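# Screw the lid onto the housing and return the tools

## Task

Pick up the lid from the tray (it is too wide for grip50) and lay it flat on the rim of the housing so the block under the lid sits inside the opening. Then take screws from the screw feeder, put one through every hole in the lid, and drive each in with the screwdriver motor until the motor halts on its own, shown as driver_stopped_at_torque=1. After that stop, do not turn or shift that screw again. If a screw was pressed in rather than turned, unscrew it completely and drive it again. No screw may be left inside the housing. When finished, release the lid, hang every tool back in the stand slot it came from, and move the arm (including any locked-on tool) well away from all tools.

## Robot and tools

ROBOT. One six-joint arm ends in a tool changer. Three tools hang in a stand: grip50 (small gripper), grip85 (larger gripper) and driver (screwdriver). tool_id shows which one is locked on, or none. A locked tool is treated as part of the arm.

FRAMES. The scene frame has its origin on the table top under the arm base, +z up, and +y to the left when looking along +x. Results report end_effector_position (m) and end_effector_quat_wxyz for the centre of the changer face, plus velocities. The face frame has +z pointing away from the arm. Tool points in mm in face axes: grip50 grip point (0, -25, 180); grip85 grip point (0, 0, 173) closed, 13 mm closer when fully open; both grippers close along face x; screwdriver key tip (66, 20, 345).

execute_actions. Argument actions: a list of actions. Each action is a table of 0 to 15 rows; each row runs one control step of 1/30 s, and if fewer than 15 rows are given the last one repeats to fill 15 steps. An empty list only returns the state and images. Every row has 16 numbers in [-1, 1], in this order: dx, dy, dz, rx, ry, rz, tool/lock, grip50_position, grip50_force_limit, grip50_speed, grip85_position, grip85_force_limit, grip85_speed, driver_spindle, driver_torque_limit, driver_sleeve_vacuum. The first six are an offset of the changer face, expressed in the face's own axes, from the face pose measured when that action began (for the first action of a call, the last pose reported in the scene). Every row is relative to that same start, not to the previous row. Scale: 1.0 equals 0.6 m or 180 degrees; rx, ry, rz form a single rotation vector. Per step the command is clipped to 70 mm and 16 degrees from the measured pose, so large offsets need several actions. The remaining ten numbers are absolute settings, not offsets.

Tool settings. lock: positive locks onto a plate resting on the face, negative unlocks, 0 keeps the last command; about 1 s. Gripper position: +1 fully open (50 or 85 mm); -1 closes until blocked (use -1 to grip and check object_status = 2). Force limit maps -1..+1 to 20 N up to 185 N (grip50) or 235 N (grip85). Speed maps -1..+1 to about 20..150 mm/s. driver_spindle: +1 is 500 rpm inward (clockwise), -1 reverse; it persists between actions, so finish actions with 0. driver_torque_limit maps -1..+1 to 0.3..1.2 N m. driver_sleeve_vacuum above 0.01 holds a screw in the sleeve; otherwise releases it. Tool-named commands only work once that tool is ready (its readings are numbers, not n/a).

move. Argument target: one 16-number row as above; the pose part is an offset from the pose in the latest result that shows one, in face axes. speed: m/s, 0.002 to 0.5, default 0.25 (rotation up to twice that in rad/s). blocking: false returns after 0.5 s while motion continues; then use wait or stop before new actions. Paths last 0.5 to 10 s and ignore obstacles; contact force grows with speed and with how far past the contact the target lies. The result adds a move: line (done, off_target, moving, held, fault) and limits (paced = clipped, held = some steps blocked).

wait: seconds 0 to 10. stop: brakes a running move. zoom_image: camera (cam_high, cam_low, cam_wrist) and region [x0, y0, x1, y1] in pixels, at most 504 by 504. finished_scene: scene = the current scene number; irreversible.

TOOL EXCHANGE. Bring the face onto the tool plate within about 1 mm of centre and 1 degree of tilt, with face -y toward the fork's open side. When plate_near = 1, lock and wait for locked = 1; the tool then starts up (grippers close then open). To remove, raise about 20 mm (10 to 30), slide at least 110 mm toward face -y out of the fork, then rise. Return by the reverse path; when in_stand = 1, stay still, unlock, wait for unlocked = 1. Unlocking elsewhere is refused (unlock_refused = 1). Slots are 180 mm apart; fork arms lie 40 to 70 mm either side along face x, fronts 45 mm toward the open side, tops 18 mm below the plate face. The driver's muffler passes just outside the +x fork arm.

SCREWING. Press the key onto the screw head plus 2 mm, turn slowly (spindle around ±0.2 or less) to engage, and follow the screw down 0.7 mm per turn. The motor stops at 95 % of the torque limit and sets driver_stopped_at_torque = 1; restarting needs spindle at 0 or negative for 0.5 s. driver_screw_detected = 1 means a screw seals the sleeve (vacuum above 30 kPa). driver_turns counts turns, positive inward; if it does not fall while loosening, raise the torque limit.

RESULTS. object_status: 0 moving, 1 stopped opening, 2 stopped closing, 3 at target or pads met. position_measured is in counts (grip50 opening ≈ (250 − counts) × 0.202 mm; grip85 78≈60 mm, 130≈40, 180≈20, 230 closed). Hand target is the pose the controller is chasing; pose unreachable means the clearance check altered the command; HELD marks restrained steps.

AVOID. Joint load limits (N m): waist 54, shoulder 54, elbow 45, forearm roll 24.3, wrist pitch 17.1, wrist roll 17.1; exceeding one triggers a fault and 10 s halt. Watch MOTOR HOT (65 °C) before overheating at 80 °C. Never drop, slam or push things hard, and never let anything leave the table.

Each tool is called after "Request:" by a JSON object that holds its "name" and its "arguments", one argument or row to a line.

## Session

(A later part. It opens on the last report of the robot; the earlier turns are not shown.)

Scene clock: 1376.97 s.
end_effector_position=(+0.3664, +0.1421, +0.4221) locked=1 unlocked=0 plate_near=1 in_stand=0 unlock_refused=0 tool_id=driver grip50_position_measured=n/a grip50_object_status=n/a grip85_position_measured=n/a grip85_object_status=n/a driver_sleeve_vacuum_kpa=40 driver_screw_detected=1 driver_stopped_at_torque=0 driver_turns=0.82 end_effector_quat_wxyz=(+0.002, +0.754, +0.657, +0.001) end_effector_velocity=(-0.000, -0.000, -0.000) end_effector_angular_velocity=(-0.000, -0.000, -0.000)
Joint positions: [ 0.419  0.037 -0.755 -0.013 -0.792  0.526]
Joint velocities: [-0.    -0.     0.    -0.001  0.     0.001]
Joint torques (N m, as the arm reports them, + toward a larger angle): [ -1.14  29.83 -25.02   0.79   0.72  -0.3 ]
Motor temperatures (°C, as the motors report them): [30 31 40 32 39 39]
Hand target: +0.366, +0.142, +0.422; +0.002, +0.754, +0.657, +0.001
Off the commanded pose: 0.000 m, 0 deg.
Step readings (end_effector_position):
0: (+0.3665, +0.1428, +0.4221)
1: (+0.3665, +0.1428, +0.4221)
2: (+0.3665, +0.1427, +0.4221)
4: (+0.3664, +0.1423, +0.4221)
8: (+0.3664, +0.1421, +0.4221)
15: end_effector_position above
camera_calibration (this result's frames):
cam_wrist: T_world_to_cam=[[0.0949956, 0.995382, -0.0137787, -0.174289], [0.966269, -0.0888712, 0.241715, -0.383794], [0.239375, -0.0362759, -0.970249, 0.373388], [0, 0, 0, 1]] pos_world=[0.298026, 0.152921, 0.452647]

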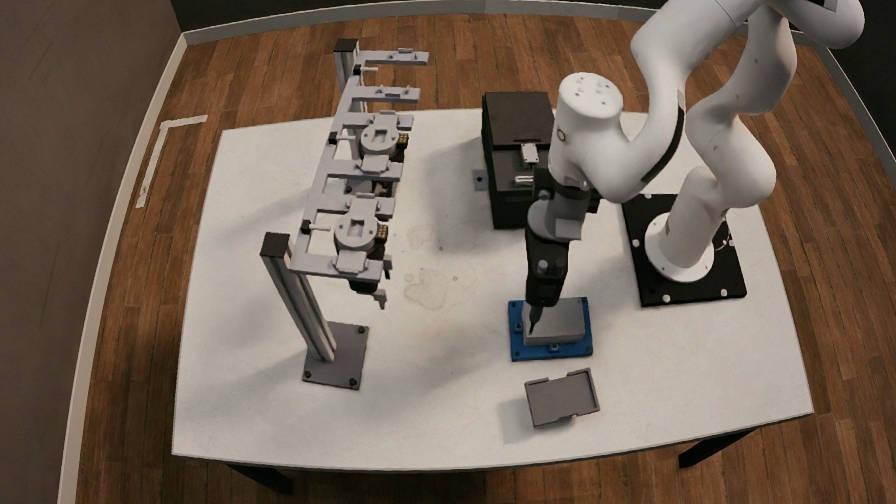

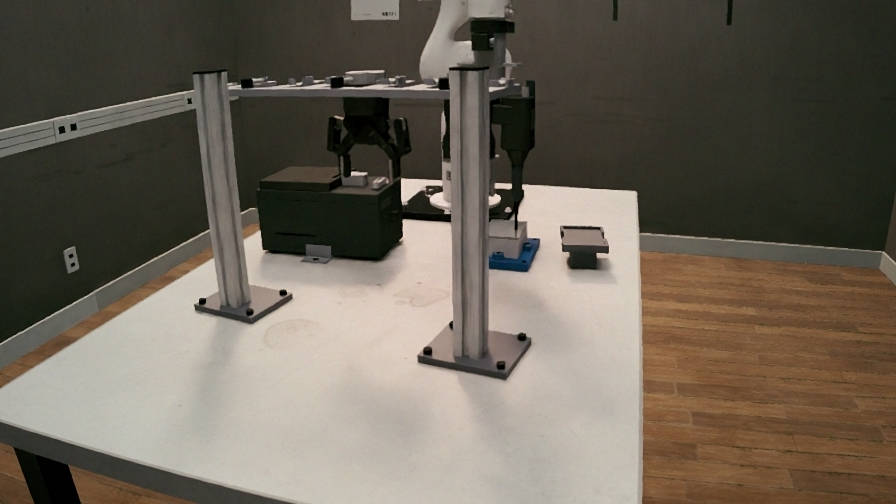

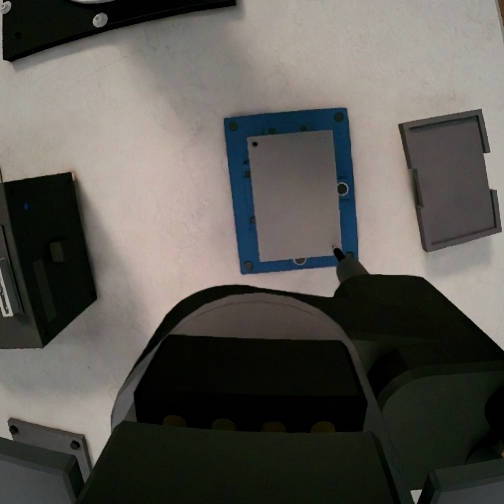

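Request:
{"name": "execute_actions", "arguments": {
  "actions": [
    [[0,0,0.001,0,0,0,1,0,0,0,1,0,0,0,0,0.5],[0,0,0.002,0,0,0,1,0,0,0,1,0,0,0,0,0.5],[0,0,0.003,0,0,0,1,0,0,0,1,0,0,0,0,0.5]],
    [[0,0,0.001,0,0,0,1,0,0,0,1,0,0,0,0,0.5],[0,0,0.002,0,0,0,1,0,0,0,1,0,0,0,0,0.5],[0,0,0.003,0,0,0,1,0,0,0,1,0,0,0,0,0.5]]
  ]
}}

Request:
{"name": "zoom_image", "arguments": {
  "camera": "cam_wrist",
  "region": [320,230,350,260]
}}

Request:
{"name": "zoom_image", "arguments": {
  "camera": "cam_low",
  "region": [500,215,530,245]
}}

Scene clock: 1385.60 s.
end_effector_position=(+0.3664, +0.1420, +0.4185) locked=1 unlocked=0 plate_near=1 in_stand=0 unlock_refused=0 tool_id=driver grip50_position_measured=n/a grip50_object_status=n/a grip85_position_measured=n/a grip85_object_status=n/a driver_sleeve_vacuum_kpa=39 driver_screw_detected=1 driver_stopped_at_torque=0 driver_turns=0.82 end_effector_quat_wxyz=(+0.002, +0.754, +0.657, +0.001) end_effector_velocity=(+0.000, +0.000, +0.000) end_effector_angular_velocity=(+0.000, -0.001, -0.000)
Joint positions: [ 0.419  0.033 -0.75  -0.013 -0.783  0.526]
Joint velocities: [ 0.  0. -0.  0.  0.  0.]
Joint torques (N m, as the arm reports them, + toward a larger angle): [ -1.64  29.92 -25.05   0.14   0.77  -0.25]
Motor temperatures (°C, as the motors report them): [30 31 40 32 39 39]
Hand target: +0.366, +0.142, +0.419; +0.002, +0.754, +0.657, +0.001
Off the commanded pose: 0.000 m, 0 deg.
Step readings (end_effector_position; steps 1 to 15: 1st action; 16 to 30: 2nd action):
0: (+0.3664, +0.1420, +0.4221)
1: (+0.3664, +0.1420, +0.4221)
2: (+0.3664, +0.1421, +0.4220)
4: (+0.3664, +0.1421, +0.4214)
8: (+0.3663, +0.1420, +0.4204)
15: (+0.3664, +0.1420, +0.4203)
16: (+0.3664, +0.1420, +0.4203)
17: (+0.3664, +0.1420, +0.4202)
19: (+0.3664, +0.1421, +0.4196)
23: (+0.3663, +0.1420, +0.4186)
30: end_effector_position above
camera_calibration (this result's frames):
cam_wrist: T_world_to_cam=[[0.0950007, 0.995382, -0.013796, -0.174319], [0.966273, -0.0888725, 0.2417, -0.382937], [0.239358, -0.0362923, -0.970253, 0.369925], [0, 0, 0, 1]] pos_world=[0.298038, 0.152907, 0.449072]

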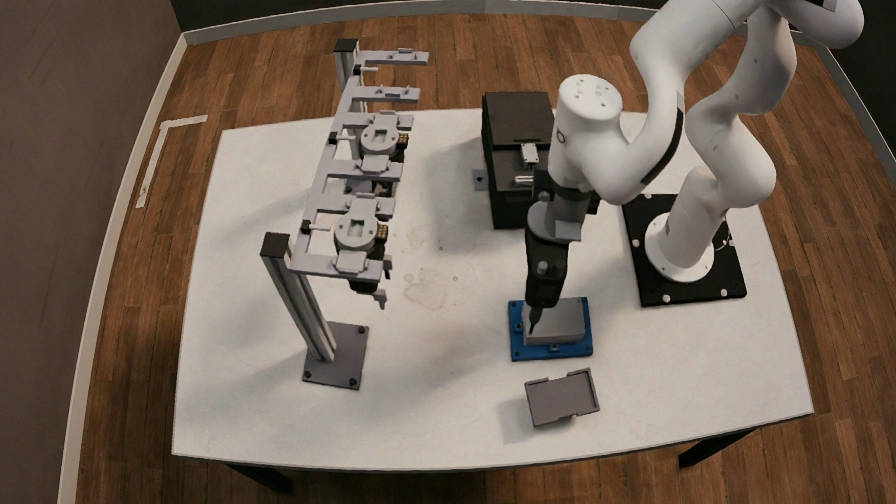

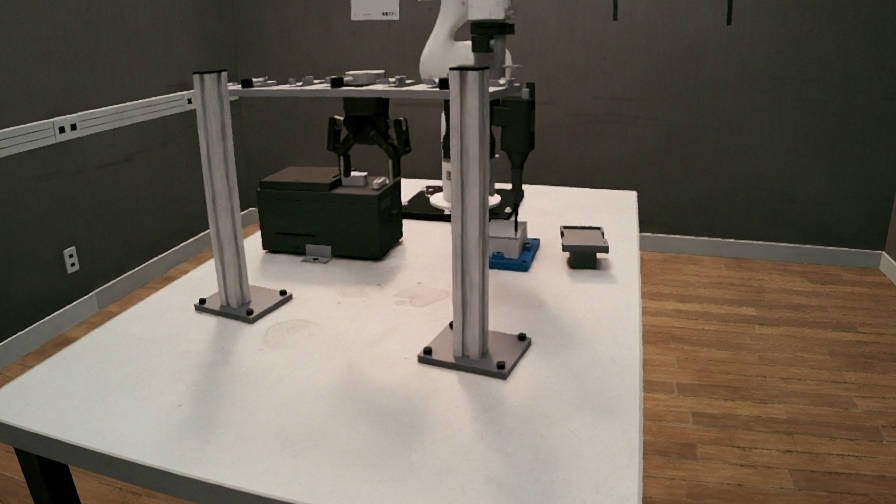

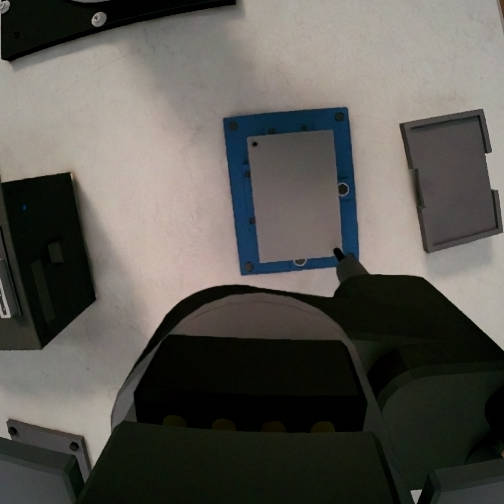

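Region (320, 230, 350, 260) of cam_wrist's 504x504 image, scaled by 16.800, with more detail than that image has.

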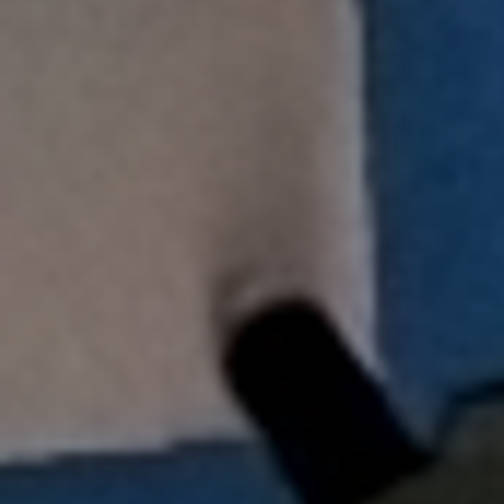

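Region (500, 215, 530, 245) of cam_low's 896x504 image, scaled by 16.800, with more detail than that image has.

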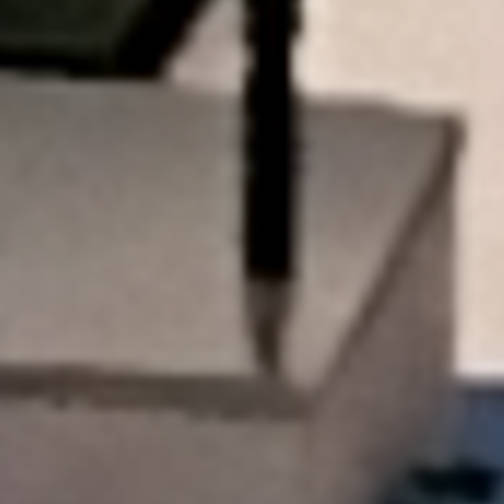

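Request:
{"name": "execute_actions", "arguments": {
  "actions": [
    [[0,0,0.001,0,0,0,1,0,0,0,1,0,0,0,0,0.5],[0,0,0.002,0,0,0,1,0,0,0,1,0,0,0,0,0.5],[0,0,0.003,0,0,0,1,0,0,0,1,0,0,0,0,0.5]]
  ]
}}

Request:
{"name": "execute_actions", "arguments": {
  "actions": [
    [[0,0,0.001,0,0,0,1,0,0,0,1,0,0,0,0,0.5],[0,0,0.002,0,0,0,1,0,0,0,1,0,0,0,0,0.5]]
  ]
}}

Request:
{"name": "zoom_image", "arguments": {
  "camera": "cam_low",
  "region": [500,215,530,245]
}}

Scene clock: 1395.80 s.
end_effector_position=(+0.3664, +0.1420, +0.4168) locked=1 unlocked=0 plate_near=1 in_stand=0 unlock_refused=0 tool_id=driver grip50_position_measured=n/a grip50_object_status=n/a grip85_position_measured=n/a grip85_object_status=n/a driver_sleeve_vacuum_kpa=39 driver_screw_detected=1 driver_stopped_at_torque=0 driver_turns=0.82 end_effector_quat_wxyz=(+0.002, +0.754, +0.657, +0.001) end_effector_velocity=(+0.000, -0.000, +0.000) end_effector_angular_velocity=(+0.001, -0.000, -0.001)
Joint positions: [ 0.419  0.031 -0.748 -0.013 -0.779  0.526]
Joint velocities: [-0.001  0.    -0.001  0.001 -0.    -0.   ]
Joint torques (N m, as the arm reports them, + toward a larger angle): [ -1.65  30.48 -24.88   0.33   0.8   -0.27]
Motor temperatures (°C, as the motors report them): [30 31 41 32 39 39]
Hand target: +0.366, +0.142, +0.417; +0.002, +0.754, +0.657, +0.001
Off the commanded pose: 0.000 m, 0 deg.
Step readings (end_effector_position):
0: (+0.3664, +0.1420, +0.4185)
1: (+0.3664, +0.1420, +0.4185)
2: (+0.3664, +0.1420, +0.4184)
4: (+0.3664, +0.1421, +0.4179)
8: (+0.3664, +0.1420, +0.4168)
15: end_effector_position above
camera_calibration (this result's frames):
cam_wrist: T_world_to_cam=[[0.0950032, 0.995381, -0.0138047, -0.174334], [0.966275, -0.0888731, 0.241692, -0.382509], [0.239349, -0.0363007, -0.970255, 0.368193], [0, 0, 0, 1]] pos_world=[0.298044, 0.1529, 0.447284]

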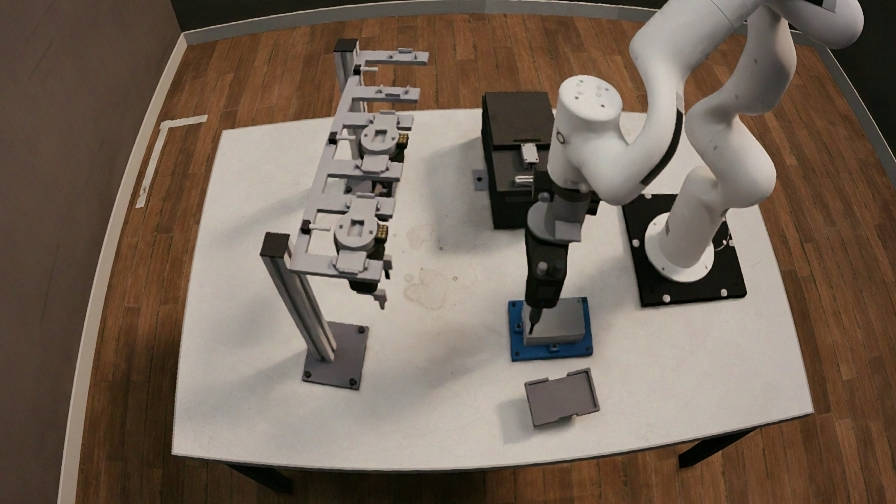

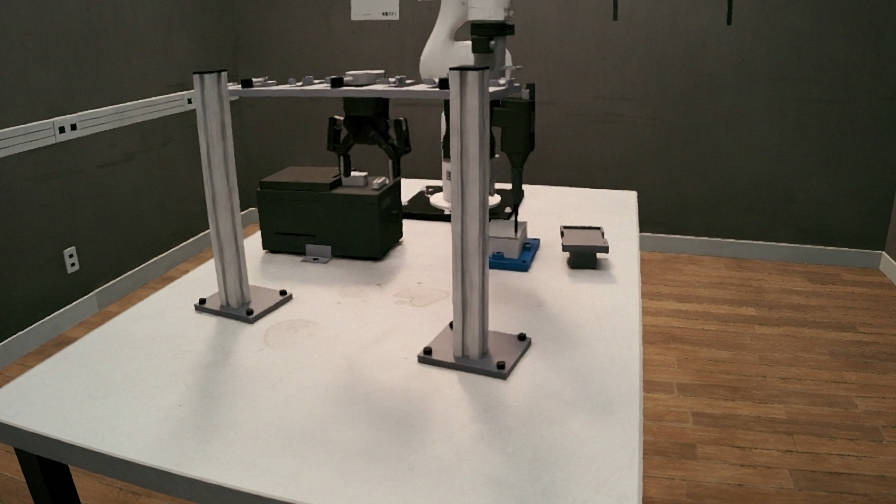

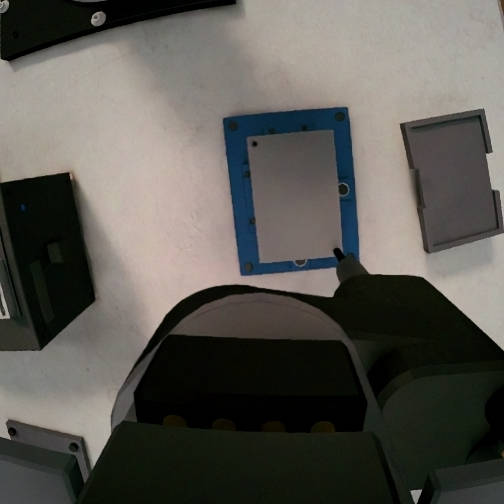

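Scene clock: 1396.30 s.
end_effector_position=(+0.3664, +0.1420, +0.4156) locked=1 unlocked=0 plate_near=1 in_stand=0 unlock_refused=0 tool_id=driver grip50_position_measured=n/a grip50_object_status=n/a grip85_position_measured=n/a grip85_object_status=n/a driver_sleeve_vacuum_kpa=39 driver_screw_detected=1 driver_stopped_at_torque=0 driver_turns=0.82 end_effector_quat_wxyz=(+0.002, +0.754, +0.657, +0.001) end_effector_velocity=(-0.001, -0.000, -0.000) end_effector_angular_velocity=(-0.000, +0.002, -0.000)
Joint positions: [ 0.419  0.029 -0.747 -0.013 -0.776  0.526]
Joint velocities: [ 0.     0.     0.001  0.001 -0.     0.   ]
Joint torques (N m, as the arm reports them, + toward a larger angle): [ -1.44  29.22 -25.06   0.2    0.75  -0.19]
Motor temperatures (°C, as the motors report them): [30 31 41 32 39 39]
Hand target: +0.366, +0.142, +0.416; +0.002, +0.754, +0.657, +0.001
Off the commanded pose: 0.000 m, 0 deg.
Step readings (end_effector_position):
0: (+0.3664, +0.1420, +0.4168)
1: (+0.3664, +0.1420, +0.4167)
2: (+0.3664, +0.1420, +0.4167)
4: (+0.3664, +0.1420, +0.4161)
8: (+0.3664, +0.1420, +0.4156)
15: end_effector_position above
camera_calibration (this result's frames):
cam_wrist: T_world_to_cam=[[0.0950066, 0.995381, -0.0137985, -0.174352], [0.96627, -0.0888773, 0.24171, -0.382236], [0.239367, -0.0362971, -0.97025, 0.367031], [0, 0, 0, 1]] pos_world=[0.298052, 0.152897, 0.446096]

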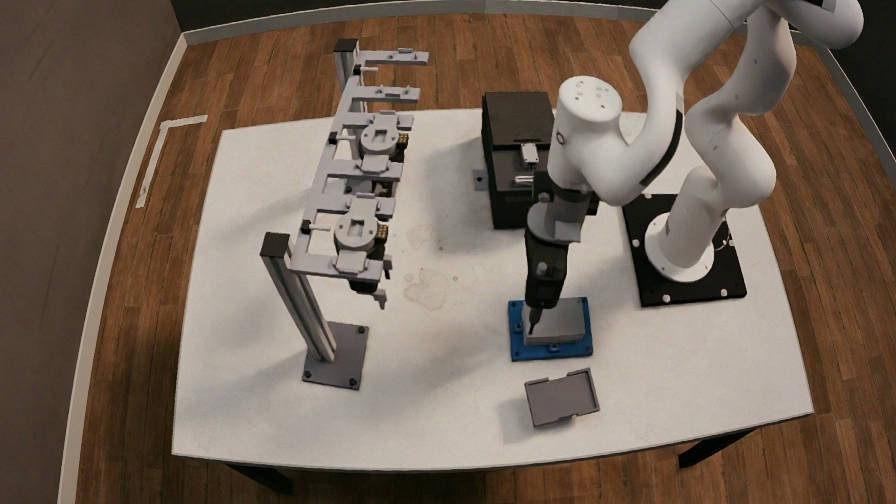

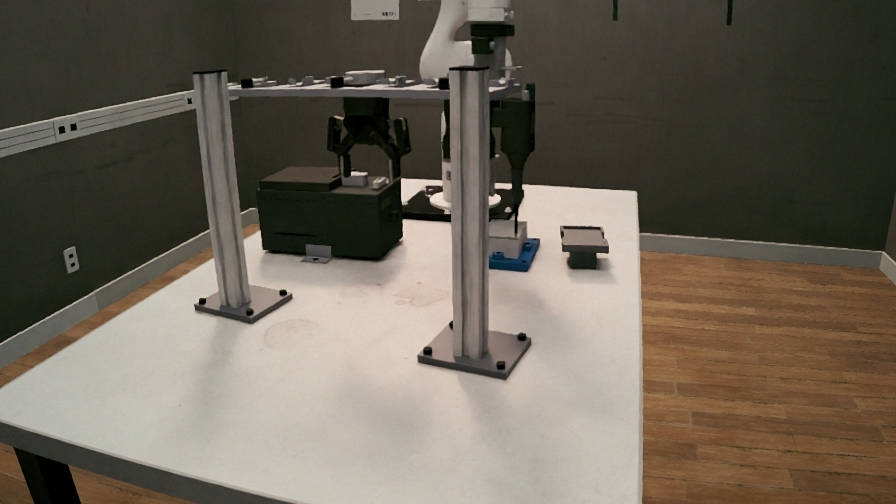

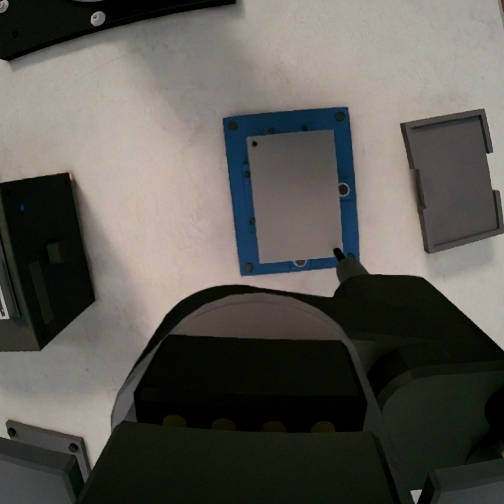

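Region (500, 215, 530, 245) of cam_low's 896x504 image, scaled by 16.800, with more detail than that image has.

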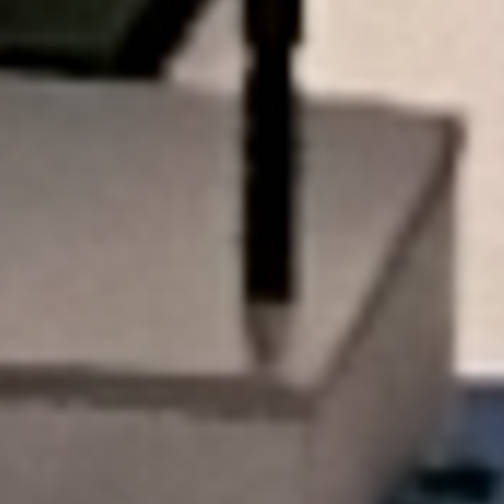

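Request:
{"name": "execute_actions", "arguments": {
  "actions": [
    [[0,0,0.001,0,0,0,1,0,0,0,1,0,0,0,0,0.5],[0,0,0.002,0,0,0,1,0,0,0,1,0,0,0,0,0.5]]
  ]
}}

Scene clock: 1405.13 s.
end_effector_position=(+0.3665, +0.1420, +0.4144) locked=1 unlocked=0 plate_near=1 in_stand=0 unlock_refused=0 tool_id=driver grip50_position_measured=n/a grip50_object_status=n/a grip85_position_measured=n/a grip85_object_status=n/a driver_sleeve_vacuum_kpa=39 driver_screw_detected=1 driver_stopped_at_torque=0 driver_turns=0.82 end_effector_quat_wxyz=(+0.002, +0.754, +0.657, +0.001) end_effector_velocity=(-0.000, +0.000, -0.000) end_effector_angular_velocity=(+0.000, +0.000, +0.000)
Joint positions: [ 0.419  0.028 -0.745 -0.013 -0.773  0.526]
Joint velocities: [ 0. -0.  0.  0.  0. -0.]
Joint torques (N m, as the arm reports them, + toward a larger angle): [ -0.39  27.45 -23.58   0.46   0.61  -0.36]
Motor temperatures (°C, as the motors report them): [30 31 41 32 39 39]
Hand target: +0.366, +0.142, +0.414; +0.002, +0.754, +0.657, +0.001
Off the commanded pose: 0.000 m, 0 deg.
Step readings (end_effector_position):
0: (+0.3664, +0.1420, +0.4156)
1: (+0.3664, +0.1420, +0.4156)
2: (+0.3664, +0.1420, +0.4155)
4: (+0.3665, +0.1420, +0.4151)
8: (+0.3665, +0.1420, +0.4146)
15: end_effector_position above
camera_calibration (this result's frames):
cam_wrist: T_world_to_cam=[[0.095038, 0.99538, -0.0136692, -0.174449], [0.966197, -0.0889287, 0.241981, -0.382102], [0.239647, -0.0362045, -0.970185, 0.365782], [0, 0, 0, 1]] pos_world=[0.298107, 0.152906, 0.444953]

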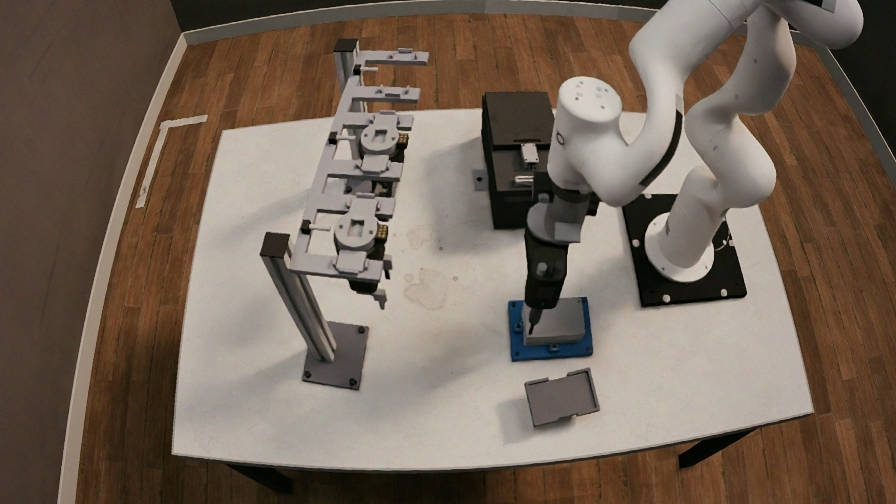

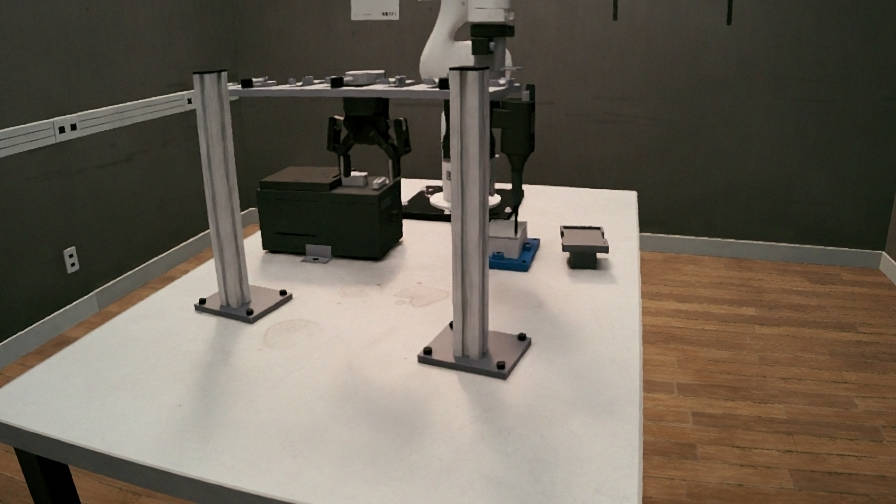

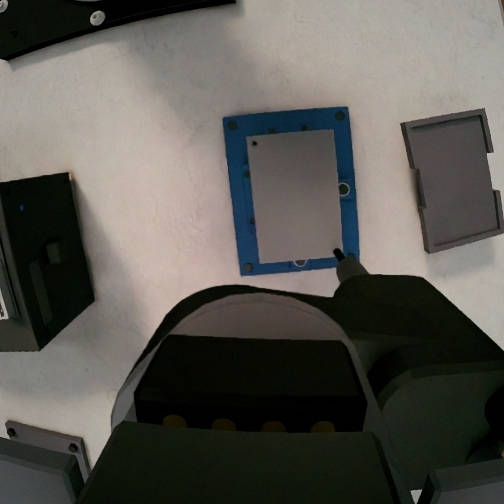

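Request:
{"name": "execute_actions", "arguments": {
  "actions": [
    [[0,0,0,0,0,0,1,0,0,0,1,0,0,0.1,0,0.5]],
    [[0,0,0.0004,0,0,0,1,0,0,0,1,0,0,0.1,0,0.5]],
    [[0,0,0.0004,0,0,0,1,0,0,0,1,0,0,0.1,0,0.5],[0,0,0.0004,0,0,0,1,0,0,0,1,0,0,0.1,0,0.5],[0,0,0.0004,0,0,0,1,0,0,0,1,0,0,0.1,0,0.5],[0,0,0.0004,0,0,0,1,0,0,0,1,0,0,0.1,0,0.5],[0,0,0.0004,0,0,0,1,0,0,0,1,0,0,0.1,0,0.5],[0,0,0.0004,0,0,0,1,0,0,0,1,0,0,0.1,0,0.5],[0,0,0.0004,0,0,0,1,0,0,0,1,0,0,0.1,0,0.5],[0,0,0.0004,0,0,0,1,0,0,0,1,0,0,0.1,0,0.5],[0,0,0.0004,0,0,0,1,0,0,0,1,0,0,0.1,0,0.5],[0,0,0.0004,0,0,0,1,0,0,0,1,0,0,0.1,0,0.5],[0,0,0.0004,0,0,0,1,0,0,0,1,0,0,0,0,0.5]]
  ]
}}

Scene clock: 1422.63 s.
end_effector_position=(+0.3664, +0.1420, +0.4139) locked=1 unlocked=0 plate_near=1 in_stand=0 unlock_refused=0 tool_id=driver grip50_position_measured=n/a grip50_object_status=n/a grip85_position_measured=n/a grip85_object_status=n/a driver_sleeve_vacuum_kpa=40 driver_screw_detected=1 driver_stopped_at_torque=0 driver_turns=1.93 end_effector_quat_wxyz=(+0.002, +0.754, +0.657, +0.001) end_effector_velocity=(+0.000, -0.001, -0.000) end_effector_angular_velocity=(+0.001, -0.000, -0.002)
Joint positions: [ 0.419  0.027 -0.745 -0.013 -0.772  0.526]
Joint velocities: [-0.002 -0.001  0.     0.     0.001  0.   ]
Joint torques (N m, as the arm reports them, + toward a larger angle): [  0.11  26.09 -23.33   0.34   0.4   -0.31]
Motor temperatures (°C, as the motors report them): [30 31 40 32 39 39]
Hand target: +0.366, +0.142, +0.414; +0.002, +0.754, +0.657, +0.001
Off the commanded pose: 0.000 m, 0 deg.
Step readings (end_effector_position; steps 1 to 15: 1st action; 16 to 30: 2nd action; 31 to 45: 3rd action):
0: (+0.3664, +0.1420, +0.4144)
1: (+0.3664, +0.1420, +0.4144)
2: (+0.3664, +0.1420, +0.4144)
4: (+0.3664, +0.1420, +0.4144)
8: (+0.3664, +0.1420, +0.4144)
15: (+0.3664, +0.1420, +0.4144)
16: (+0.3664, +0.1420, +0.4144)
17: (+0.3664, +0.1420, +0.4144)
19: (+0.3664, +0.1420, +0.4143)
23: (+0.3664, +0.1420, +0.4142)
30: (+0.3664, +0.1420, +0.4142)
31: (+0.3664, +0.1420, +0.4142)
32: (+0.3664, +0.1420, +0.4141)
34: (+0.3664, +0.1420, +0.4140)
38: (+0.3664, +0.1420, +0.4139)
45: end_effector_position above
camera_calibration (this result's frames):
cam_wrist: T_world_to_cam=[[0.0950243, 0.99538, -0.0137462, -0.174404], [0.966238, -0.0889027, 0.241825, -0.381907], [0.239486, -0.0362614, -0.970222, 0.365387], [0, 0, 0, 1]] pos_world=[0.29808, 0.152895, 0.444464]

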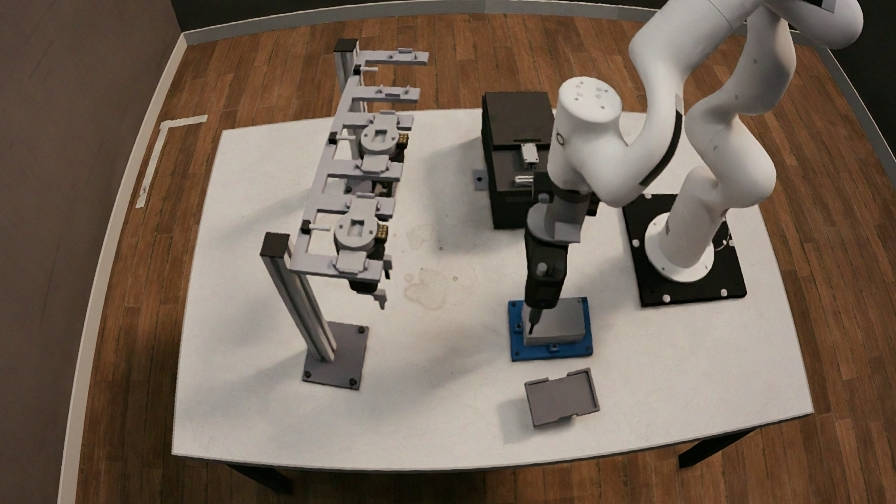

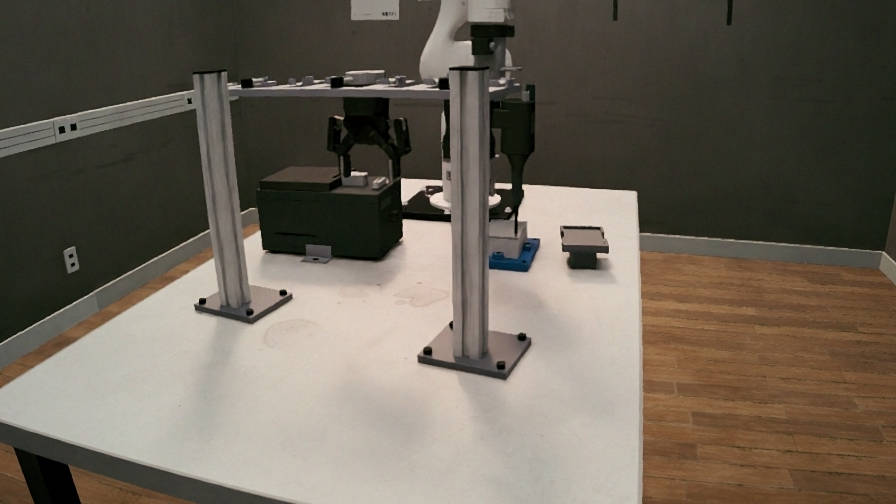

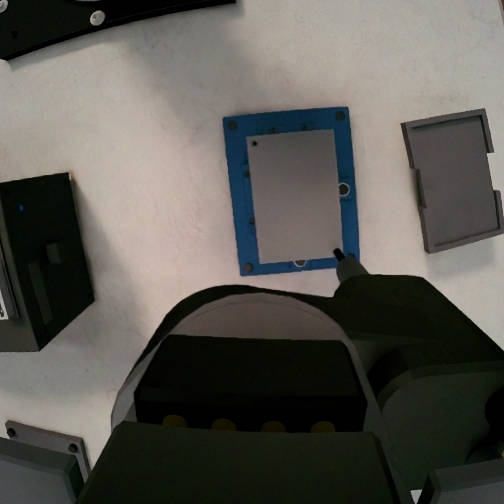

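Request:
{"name": "execute_actions", "arguments": {
  "actions": [
    [[0,0,0,0,0,0,1,0,0,0,1,0,0,0.1,0,0.5]],
    [[0,0,0,0,0,0,1,0,0,0,1,0,0,0.1,0,0.5]],
    [[0,0,0,0,0,0,1,0,0,0,1,0,0,0.1,0,0.5],[0,0,0,0,0,0,1,0,0,0,1,0,0,0.1,0,0.5],[0,0,0,0,0,0,1,0,0,0,1,0,0,0.1,0,0.5],[0,0,0,0,0,0,1,0,0,0,1,0,0,0.1,0,0.5],[0,0,0,0,0,0,1,0,0,0,1,0,0,0.1,0,0.5],[0,0,0,0,0,0,1,0,0,0,1,0,0,0.1,0,0.5],[0,0,0,0,0,0,1,0,0,0,1,0,0,0.1,0,0.5],[0,0,0,0,0,0,1,0,0,0,1,0,0,0.1,0,0.5],[0,0,0,0,0,0,1,0,0,0,1,0,0,0.1,0,0.5],[0,0,0,0,0,0,1,0,0,0,1,0,0,0.1,0,0.5],[0,0,0,0,0,0,1,0,0,0,1,0,0,0.1,0,0.5],[0,0,0,0,0,0,1,0,0,0,1,0,0,0,0,0.5]]
  ]
}}

Request:
{"name": "zoom_image", "arguments": {
  "camera": "cam_low",
  "region": [500,215,530,245]
}}

Scene clock: 1440.77 s.
end_effector_position=(+0.3664, +0.1420, +0.4139) locked=1 unlocked=0 plate_near=1 in_stand=0 unlock_refused=0 tool_id=driver grip50_position_measured=n/a grip50_object_status=n/a grip85_position_measured=n/a grip85_object_status=n/a driver_sleeve_vacuum_kpa=40 driver_screw_detected=1 driver_stopped_at_torque=0 driver_turns=3.05 end_effector_quat_wxyz=(+0.002, +0.754, +0.657, +0.001) end_effector_velocity=(-0.000, -0.000, -0.000) end_effector_angular_velocity=(-0.001, +0.001, +0.001)
Joint positions: [ 0.419  0.027 -0.745 -0.013 -0.771  0.526]
Joint velocities: [-0.001  0.     0.    -0.    -0.001 -0.001]
Joint torques (N m, as the arm reports them, + toward a larger angle): [ -1.48  27.78 -23.64   0.46   0.37  -0.38]
Motor temperatures (°C, as the motors report them): [30 31 40 32 39 39]
Hand target: +0.366, +0.142, +0.414; +0.002, +0.754, +0.657, +0.001
Off the commanded pose: 0.000 m, 0 deg.
Step readings (end_effector_position; steps 1 to 15: 1st action; 16 to 30: 2nd action; 31 to 45: 3rd action):
0: (+0.3664, +0.1420, +0.4139)
1: (+0.3664, +0.1420, +0.4139)
2: (+0.3664, +0.1420, +0.4139)
4: (+0.3664, +0.1420, +0.4139)
8: (+0.3664, +0.1420, +0.4139)
15: (+0.3664, +0.1420, +0.4139)
16: (+0.3664, +0.1420, +0.4139)
17: (+0.3664, +0.1420, +0.4139)
19: (+0.3664, +0.1420, +0.4139)
23: (+0.3664, +0.1420, +0.4139)
30: (+0.3664, +0.1420, +0.4139)
31: (+0.3664, +0.1420, +0.4139)
32: (+0.3664, +0.1420, +0.4139)
34: (+0.3664, +0.1420, +0.4139)
38: (+0.3664, +0.1420, +0.4139)
45: end_effector_position above
camera_calibration (this result's frames):
cam_wrist: T_world_to_cam=[[0.0950308, 0.995379, -0.0137687, -0.174391], [0.966248, -0.088905, 0.241788, -0.38187], [0.239447, -0.0362813, -0.970231, 0.365363], [0, 0, 0, 1]] pos_world=[0.298069, 0.152891, 0.444417]

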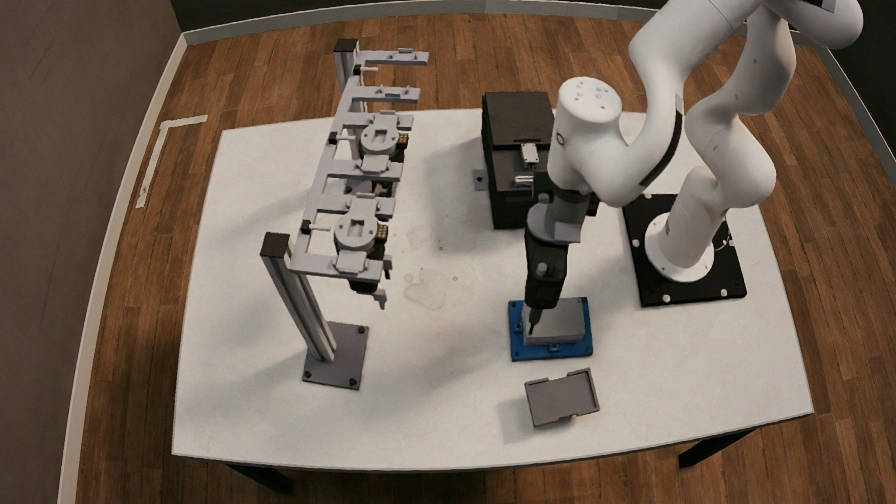

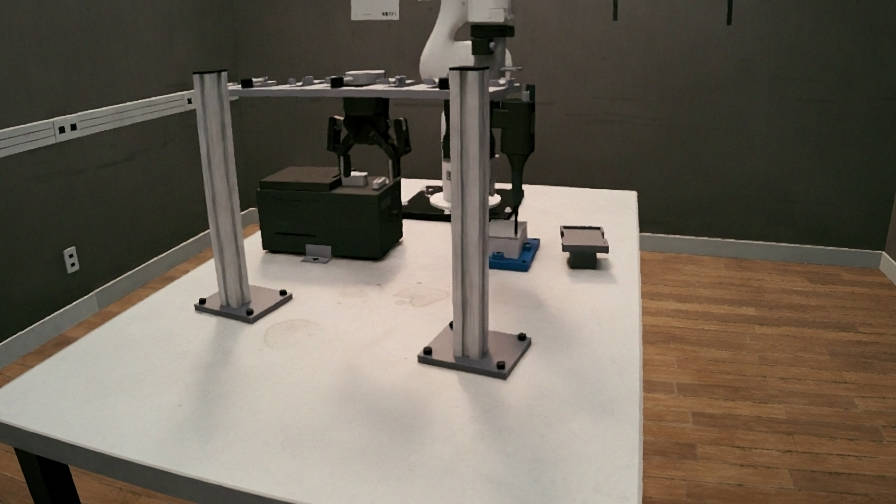

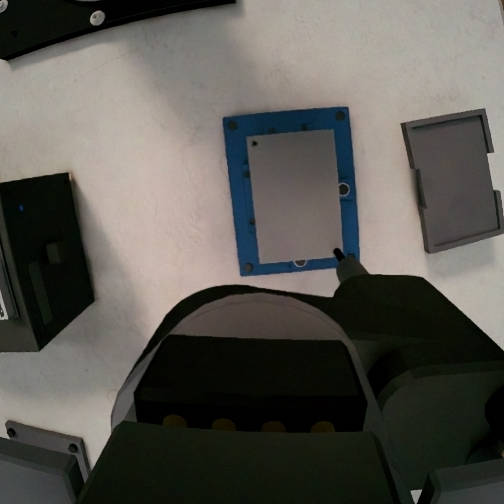

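Region (500, 215, 530, 245) of cam_low's 896x504 image, scaled by 16.800, with more detail than that image has.

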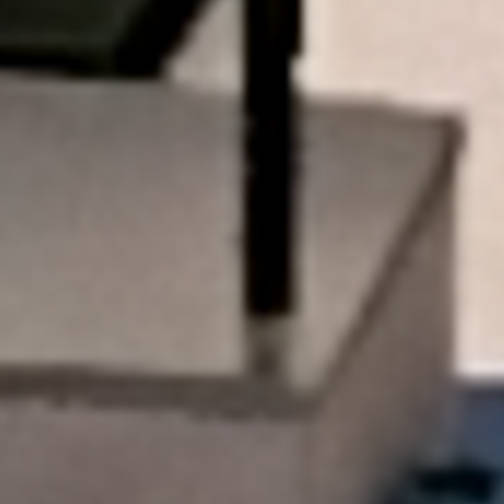

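Request:
{"name": "execute_actions", "arguments": {
  "actions": [
    [[0,0,0.001,0,0,0,1,0,0,0,1,0,0,0.2,0,0.5]],
    [[0,0,0.001,0,0,0,1,0,0,0,1,0,0,0.2,0,0.5]],
    [[0,0,0.001,0,0,0,1,0,0,0,1,0,0,0.2,0,0.5]],
    [[0,0,0.0005,0,0,0,1,0,0,0,1,0,0,0.2,0,0.5],[0,0,0.0005,0,0,0,1,0,0,0,1,0,0,0.2,0,0.5],[0,0,0.0005,0,0,0,1,0,0,0,1,0,0,0.2,0,0.5],[0,0,0.0005,0,0,0,1,0,0,0,1,0,0,0.2,0,0.5],[0,0,0.0005,0,0,0,1,0,0,0,1,0,0,0.2,0,0.5],[0,0,0.0005,0,0,0,1,0,0,0,1,0,0,0.2,0,0.5],[0,0,0.0005,0,0,0,1,0,0,0,1,0,0,0.2,0,0.5],[0,0,0.0005,0,0,0,1,0,0,0,1,0,0,0.2,0,0.5],[0,0,0.0005,0,0,0,1,0,0,0,1,0,0,0.2,0,0.5],[0,0,0.0005,0,0,0,1,0,0,0,1,0,0,0.2,0,0.5],[0,0,0.0005,0,0,0,1,0,0,0,1,0,0,0.2,0,0.5],[0,0,0.0005,0,0,0,1,0,0,0,1,0,0,0,0,0.5]]
  ]
}}

Request:
{"name": "zoom_image", "arguments": {
  "camera": "cam_low",
  "region": [500,215,530,245]
}}

Scene clock: 1462.70 s.
end_effector_position=(+0.3664, +0.1420, +0.4118) locked=1 unlocked=0 plate_near=1 in_stand=0 unlock_refused=0 tool_id=driver grip50_position_measured=n/a grip50_object_status=n/a grip85_position_measured=n/a grip85_object_status=n/a driver_sleeve_vacuum_kpa=40 driver_screw_detected=1 driver_stopped_at_torque=0 driver_turns=6.11 end_effector_quat_wxyz=(+0.002, +0.754, +0.657, +0.001) end_effector_velocity=(+0.000, -0.000, -0.000) end_effector_angular_velocity=(-0.001, +0.000, -0.001)
Joint positions: [ 0.419  0.024 -0.742 -0.013 -0.766  0.526]
Joint velocities: [-0.001 -0.     0.    -0.001  0.     0.001]
Joint torques (N m, as the arm reports them, + toward a larger angle): [ -1.66  28.78 -23.95   0.41   0.45  -0.37]
Motor temperatures (°C, as the motors report them): [30 31 40 32 39 39]
Hand target: +0.366, +0.142, +0.412; +0.002, +0.754, +0.657, +0.001
Off the commanded pose: 0.000 m, 0 deg.
Step readings (end_effector_position; steps 1 to 15: 1st action; 16 to 30: 2nd action; 31 to 45: 3rd action; 46 to 60: 4th action):
0: (+0.3664, +0.1420, +0.4139)
1: (+0.3664, +0.1420, +0.4139)
2: (+0.3664, +0.1420, +0.4138)
4: (+0.3664, +0.1420, +0.4136)
8: (+0.3664, +0.1420, +0.4134)
15: (+0.3664, +0.1420, +0.4133)
16: (+0.3664, +0.1420, +0.4133)
17: (+0.3664, +0.1420, +0.4132)
19: (+0.3664, +0.1420, +0.4129)
23: (+0.3664, +0.1420, +0.4127)
30: (+0.3664, +0.1420, +0.4127)
31: (+0.3664, +0.1420, +0.4127)
32: (+0.3664, +0.1420, +0.4126)
34: (+0.3664, +0.1420, +0.4123)
38: (+0.3664, +0.1420, +0.4121)
45: (+0.3664, +0.1420, +0.4121)
46: (+0.3664, +0.1420, +0.4121)
47: (+0.3664, +0.1420, +0.4121)
49: (+0.3664, +0.1420, +0.4119)
53: (+0.3664, +0.1420, +0.4118)
60: end_effector_position above
camera_calibration (this result's frames):
cam_wrist: T_world_to_cam=[[0.0950506, 0.995377, -0.0137551, -0.174426], [0.966235, -0.0889259, 0.241831, -0.381376], [0.23949, -0.0362768, -0.970221, 0.363274], [0, 0, 0, 1]] pos_world=[0.298078, 0.152884, 0.442285]

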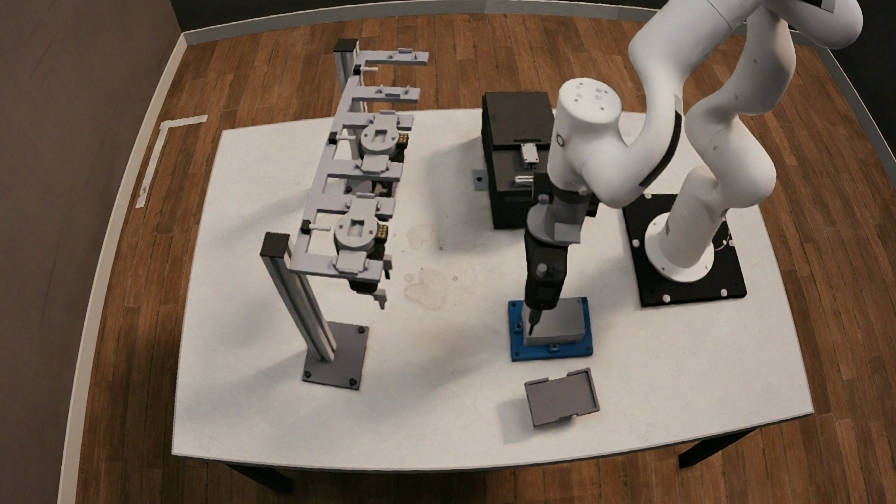

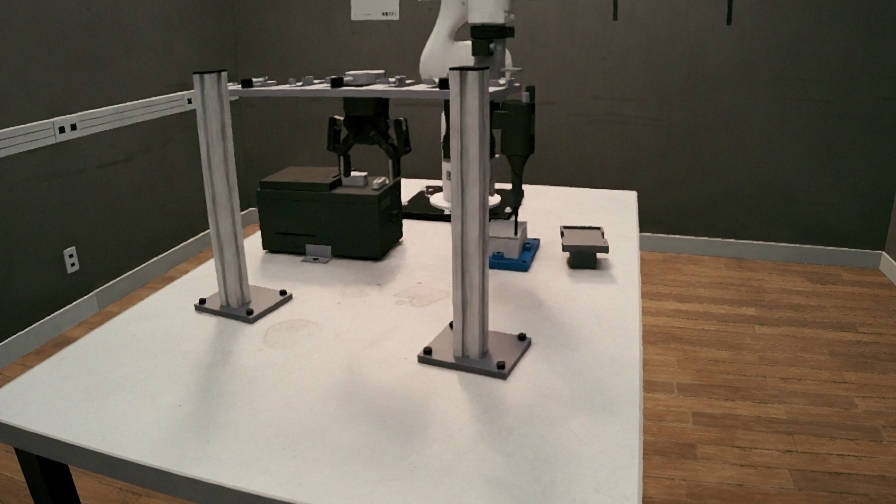

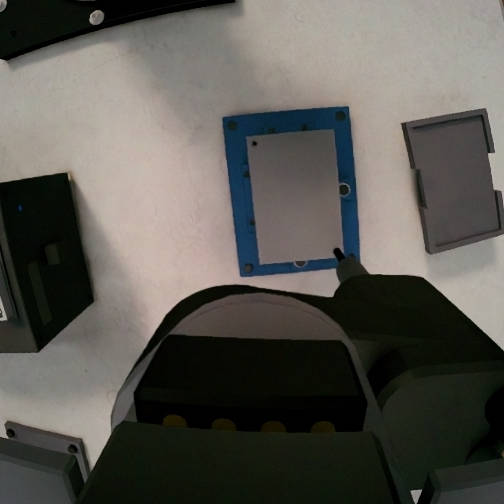

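Region (500, 215, 530, 245) of cam_low's 896x504 image, scaled by 16.800, with more detail than that image has.

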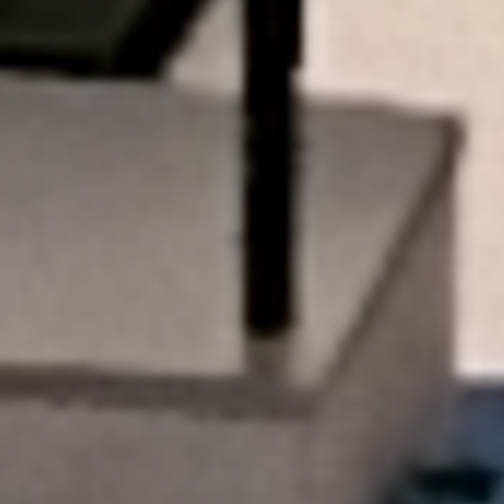

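Request:
{"name": "execute_actions", "arguments": {
  "actions": [
    [[0,0,0.0012,0,0,0,1,0,0,0.2,1,0,0,0.2,0,0.5]],
    [[0,0,0.001,0,0,0,1,0,0,0,1,0,0,0.2,0,0.5]],
    [[0,0,0.0005,0,0,0,1,0,0,0,1,0,0,0.2,0,0.5],[0,0,0.0005,0,0,0,1,0,0,0,1,0,0,0.2,0,0.5],[0,0,0.0005,0,0,0,1,0,0,0,1,0,0,0.2,0,0.5],[0,0,0.0005,0,0,0,1,0,0,0,1,0,0,0.2,0,0.5],[0,0,0.0005,0,0,0,1,0,0,0,1,0,0,0.2,0,0.5],[0,0,0.0005,0,0,0,1,0,0,0,1,0,0,0.2,0,0.5],[0,0,0.0005,0,0,0,1,0,0,0,1,0,0,0.2,0,0.5],[0,0,0.0005,0,0,0,1,0,0,0,1,0,0,0.2,0,0.5],[0,0,0.0005,0,0,0,1,0,0,0,1,0,0,0.2,0,0.5],[0,0,0.0005,0,0,0,1,0,0,0,1,0,0,0.2,0,0.5],[0,0,0.0005,0,0,0,1,0,0,0,1,0,0,0.2,0,0.5],[0,0,0.0005,0,0,0,1,0,0,0,1,0,0,0,0,0.5]]
  ]
}}

Scene clock: 1479.60 s.
end_effector_position=(+0.3664, +0.1420, +0.4102) locked=1 unlocked=0 plate_near=1 in_stand=0 unlock_refused=0 tool_id=driver grip50_position_measured=n/a grip50_object_status=n/a grip85_position_measured=n/a grip85_object_status=n/a driver_sleeve_vacuum_kpa=40 driver_screw_detected=1 driver_stopped_at_torque=1 driver_turns=7.14 end_effector_quat_wxyz=(+0.002, +0.754, +0.657, +0.001) end_effector_velocity=(-0.000, +0.000, -0.000) end_effector_angular_velocity=(+0.000, +0.000, +0.000)
Joint positions: [ 0.418  0.022 -0.74  -0.013 -0.762  0.526]
Joint velocities: [ 0.    -0.     0.001  0.     0.001 -0.   ]
Joint torques (N m, as the arm reports them, + toward a larger angle): [ -0.1   28.57 -23.28   0.82   0.65  -0.3 ]
Motor temperatures (°C, as the motors report them): [30 31 40 32 39 39]
Hand target: +0.366, +0.142, +0.410; +0.002, +0.754, +0.657, +0.001
Off the commanded pose: 0.000 m, 0 deg.
Step readings (end_effector_position; steps 1 to 15: 1st action; 16 to 30: 2nd action; 31 to 45: 3rd action):
0: (+0.3664, +0.1420, +0.4118)
1: (+0.3664, +0.1420, +0.4118)
2: (+0.3664, +0.1420, +0.4117)
4: (+0.3665, +0.1420, +0.4115)
8: (+0.3665, +0.1420, +0.4112)
15: (+0.3664, +0.1420, +0.4111)
16: (+0.3664, +0.1420, +0.4111)
17: (+0.3664, +0.1420, +0.4110)
19: (+0.3664, +0.1420, +0.4107)
23: (+0.3665, +0.1420, +0.4105)
30: (+0.3664, +0.1420, +0.4105)
31: (+0.3664, +0.1420, +0.4105)
32: (+0.3664, +0.1420, +0.4104)
34: (+0.3664, +0.1420, +0.4103)
38: (+0.3664, +0.1420, +0.4102)
45: end_effector_position above
camera_calibration (this result's frames):
cam_wrist: T_world_to_cam=[[0.0953862, 0.995346, -0.0136806, -0.174595], [0.966188, -0.0892672, 0.241892, -0.380977], [0.239545, -0.0362912, -0.970207, 0.361713], [0, 0, 0, 1]] pos_world=[0.298103, 0.152901, 0.440704]

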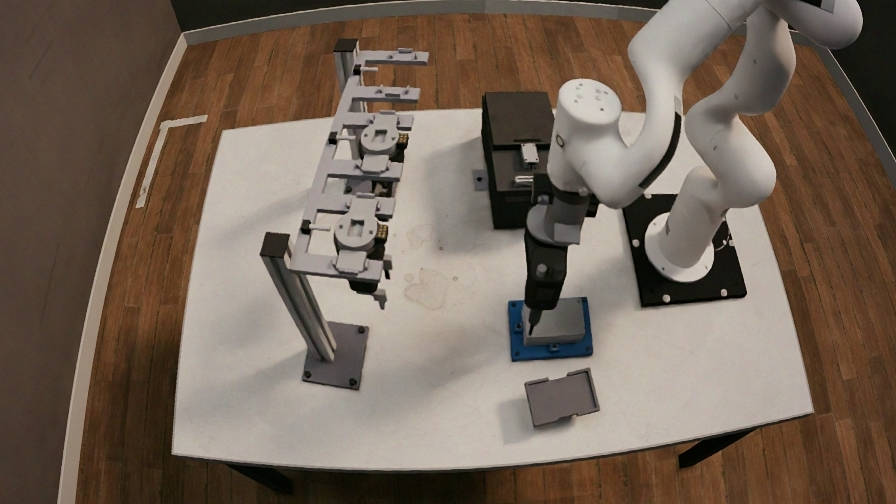

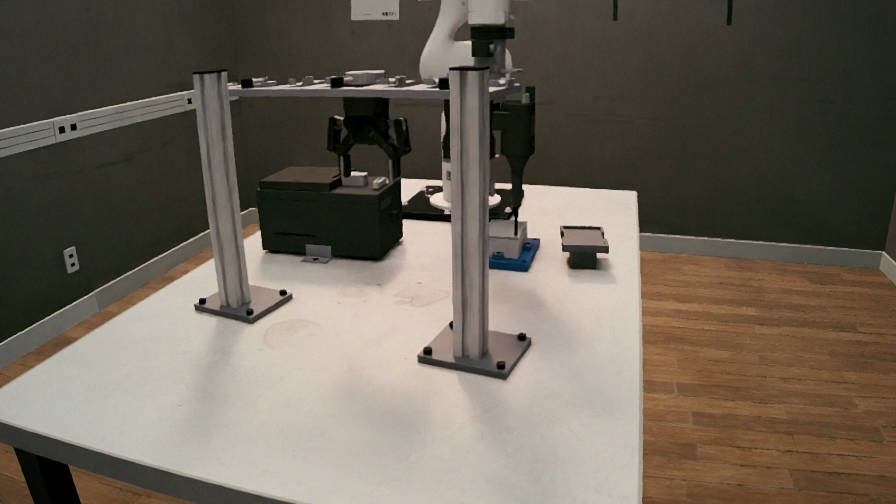

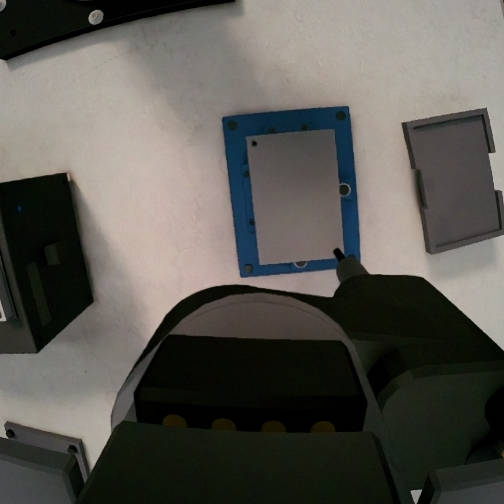

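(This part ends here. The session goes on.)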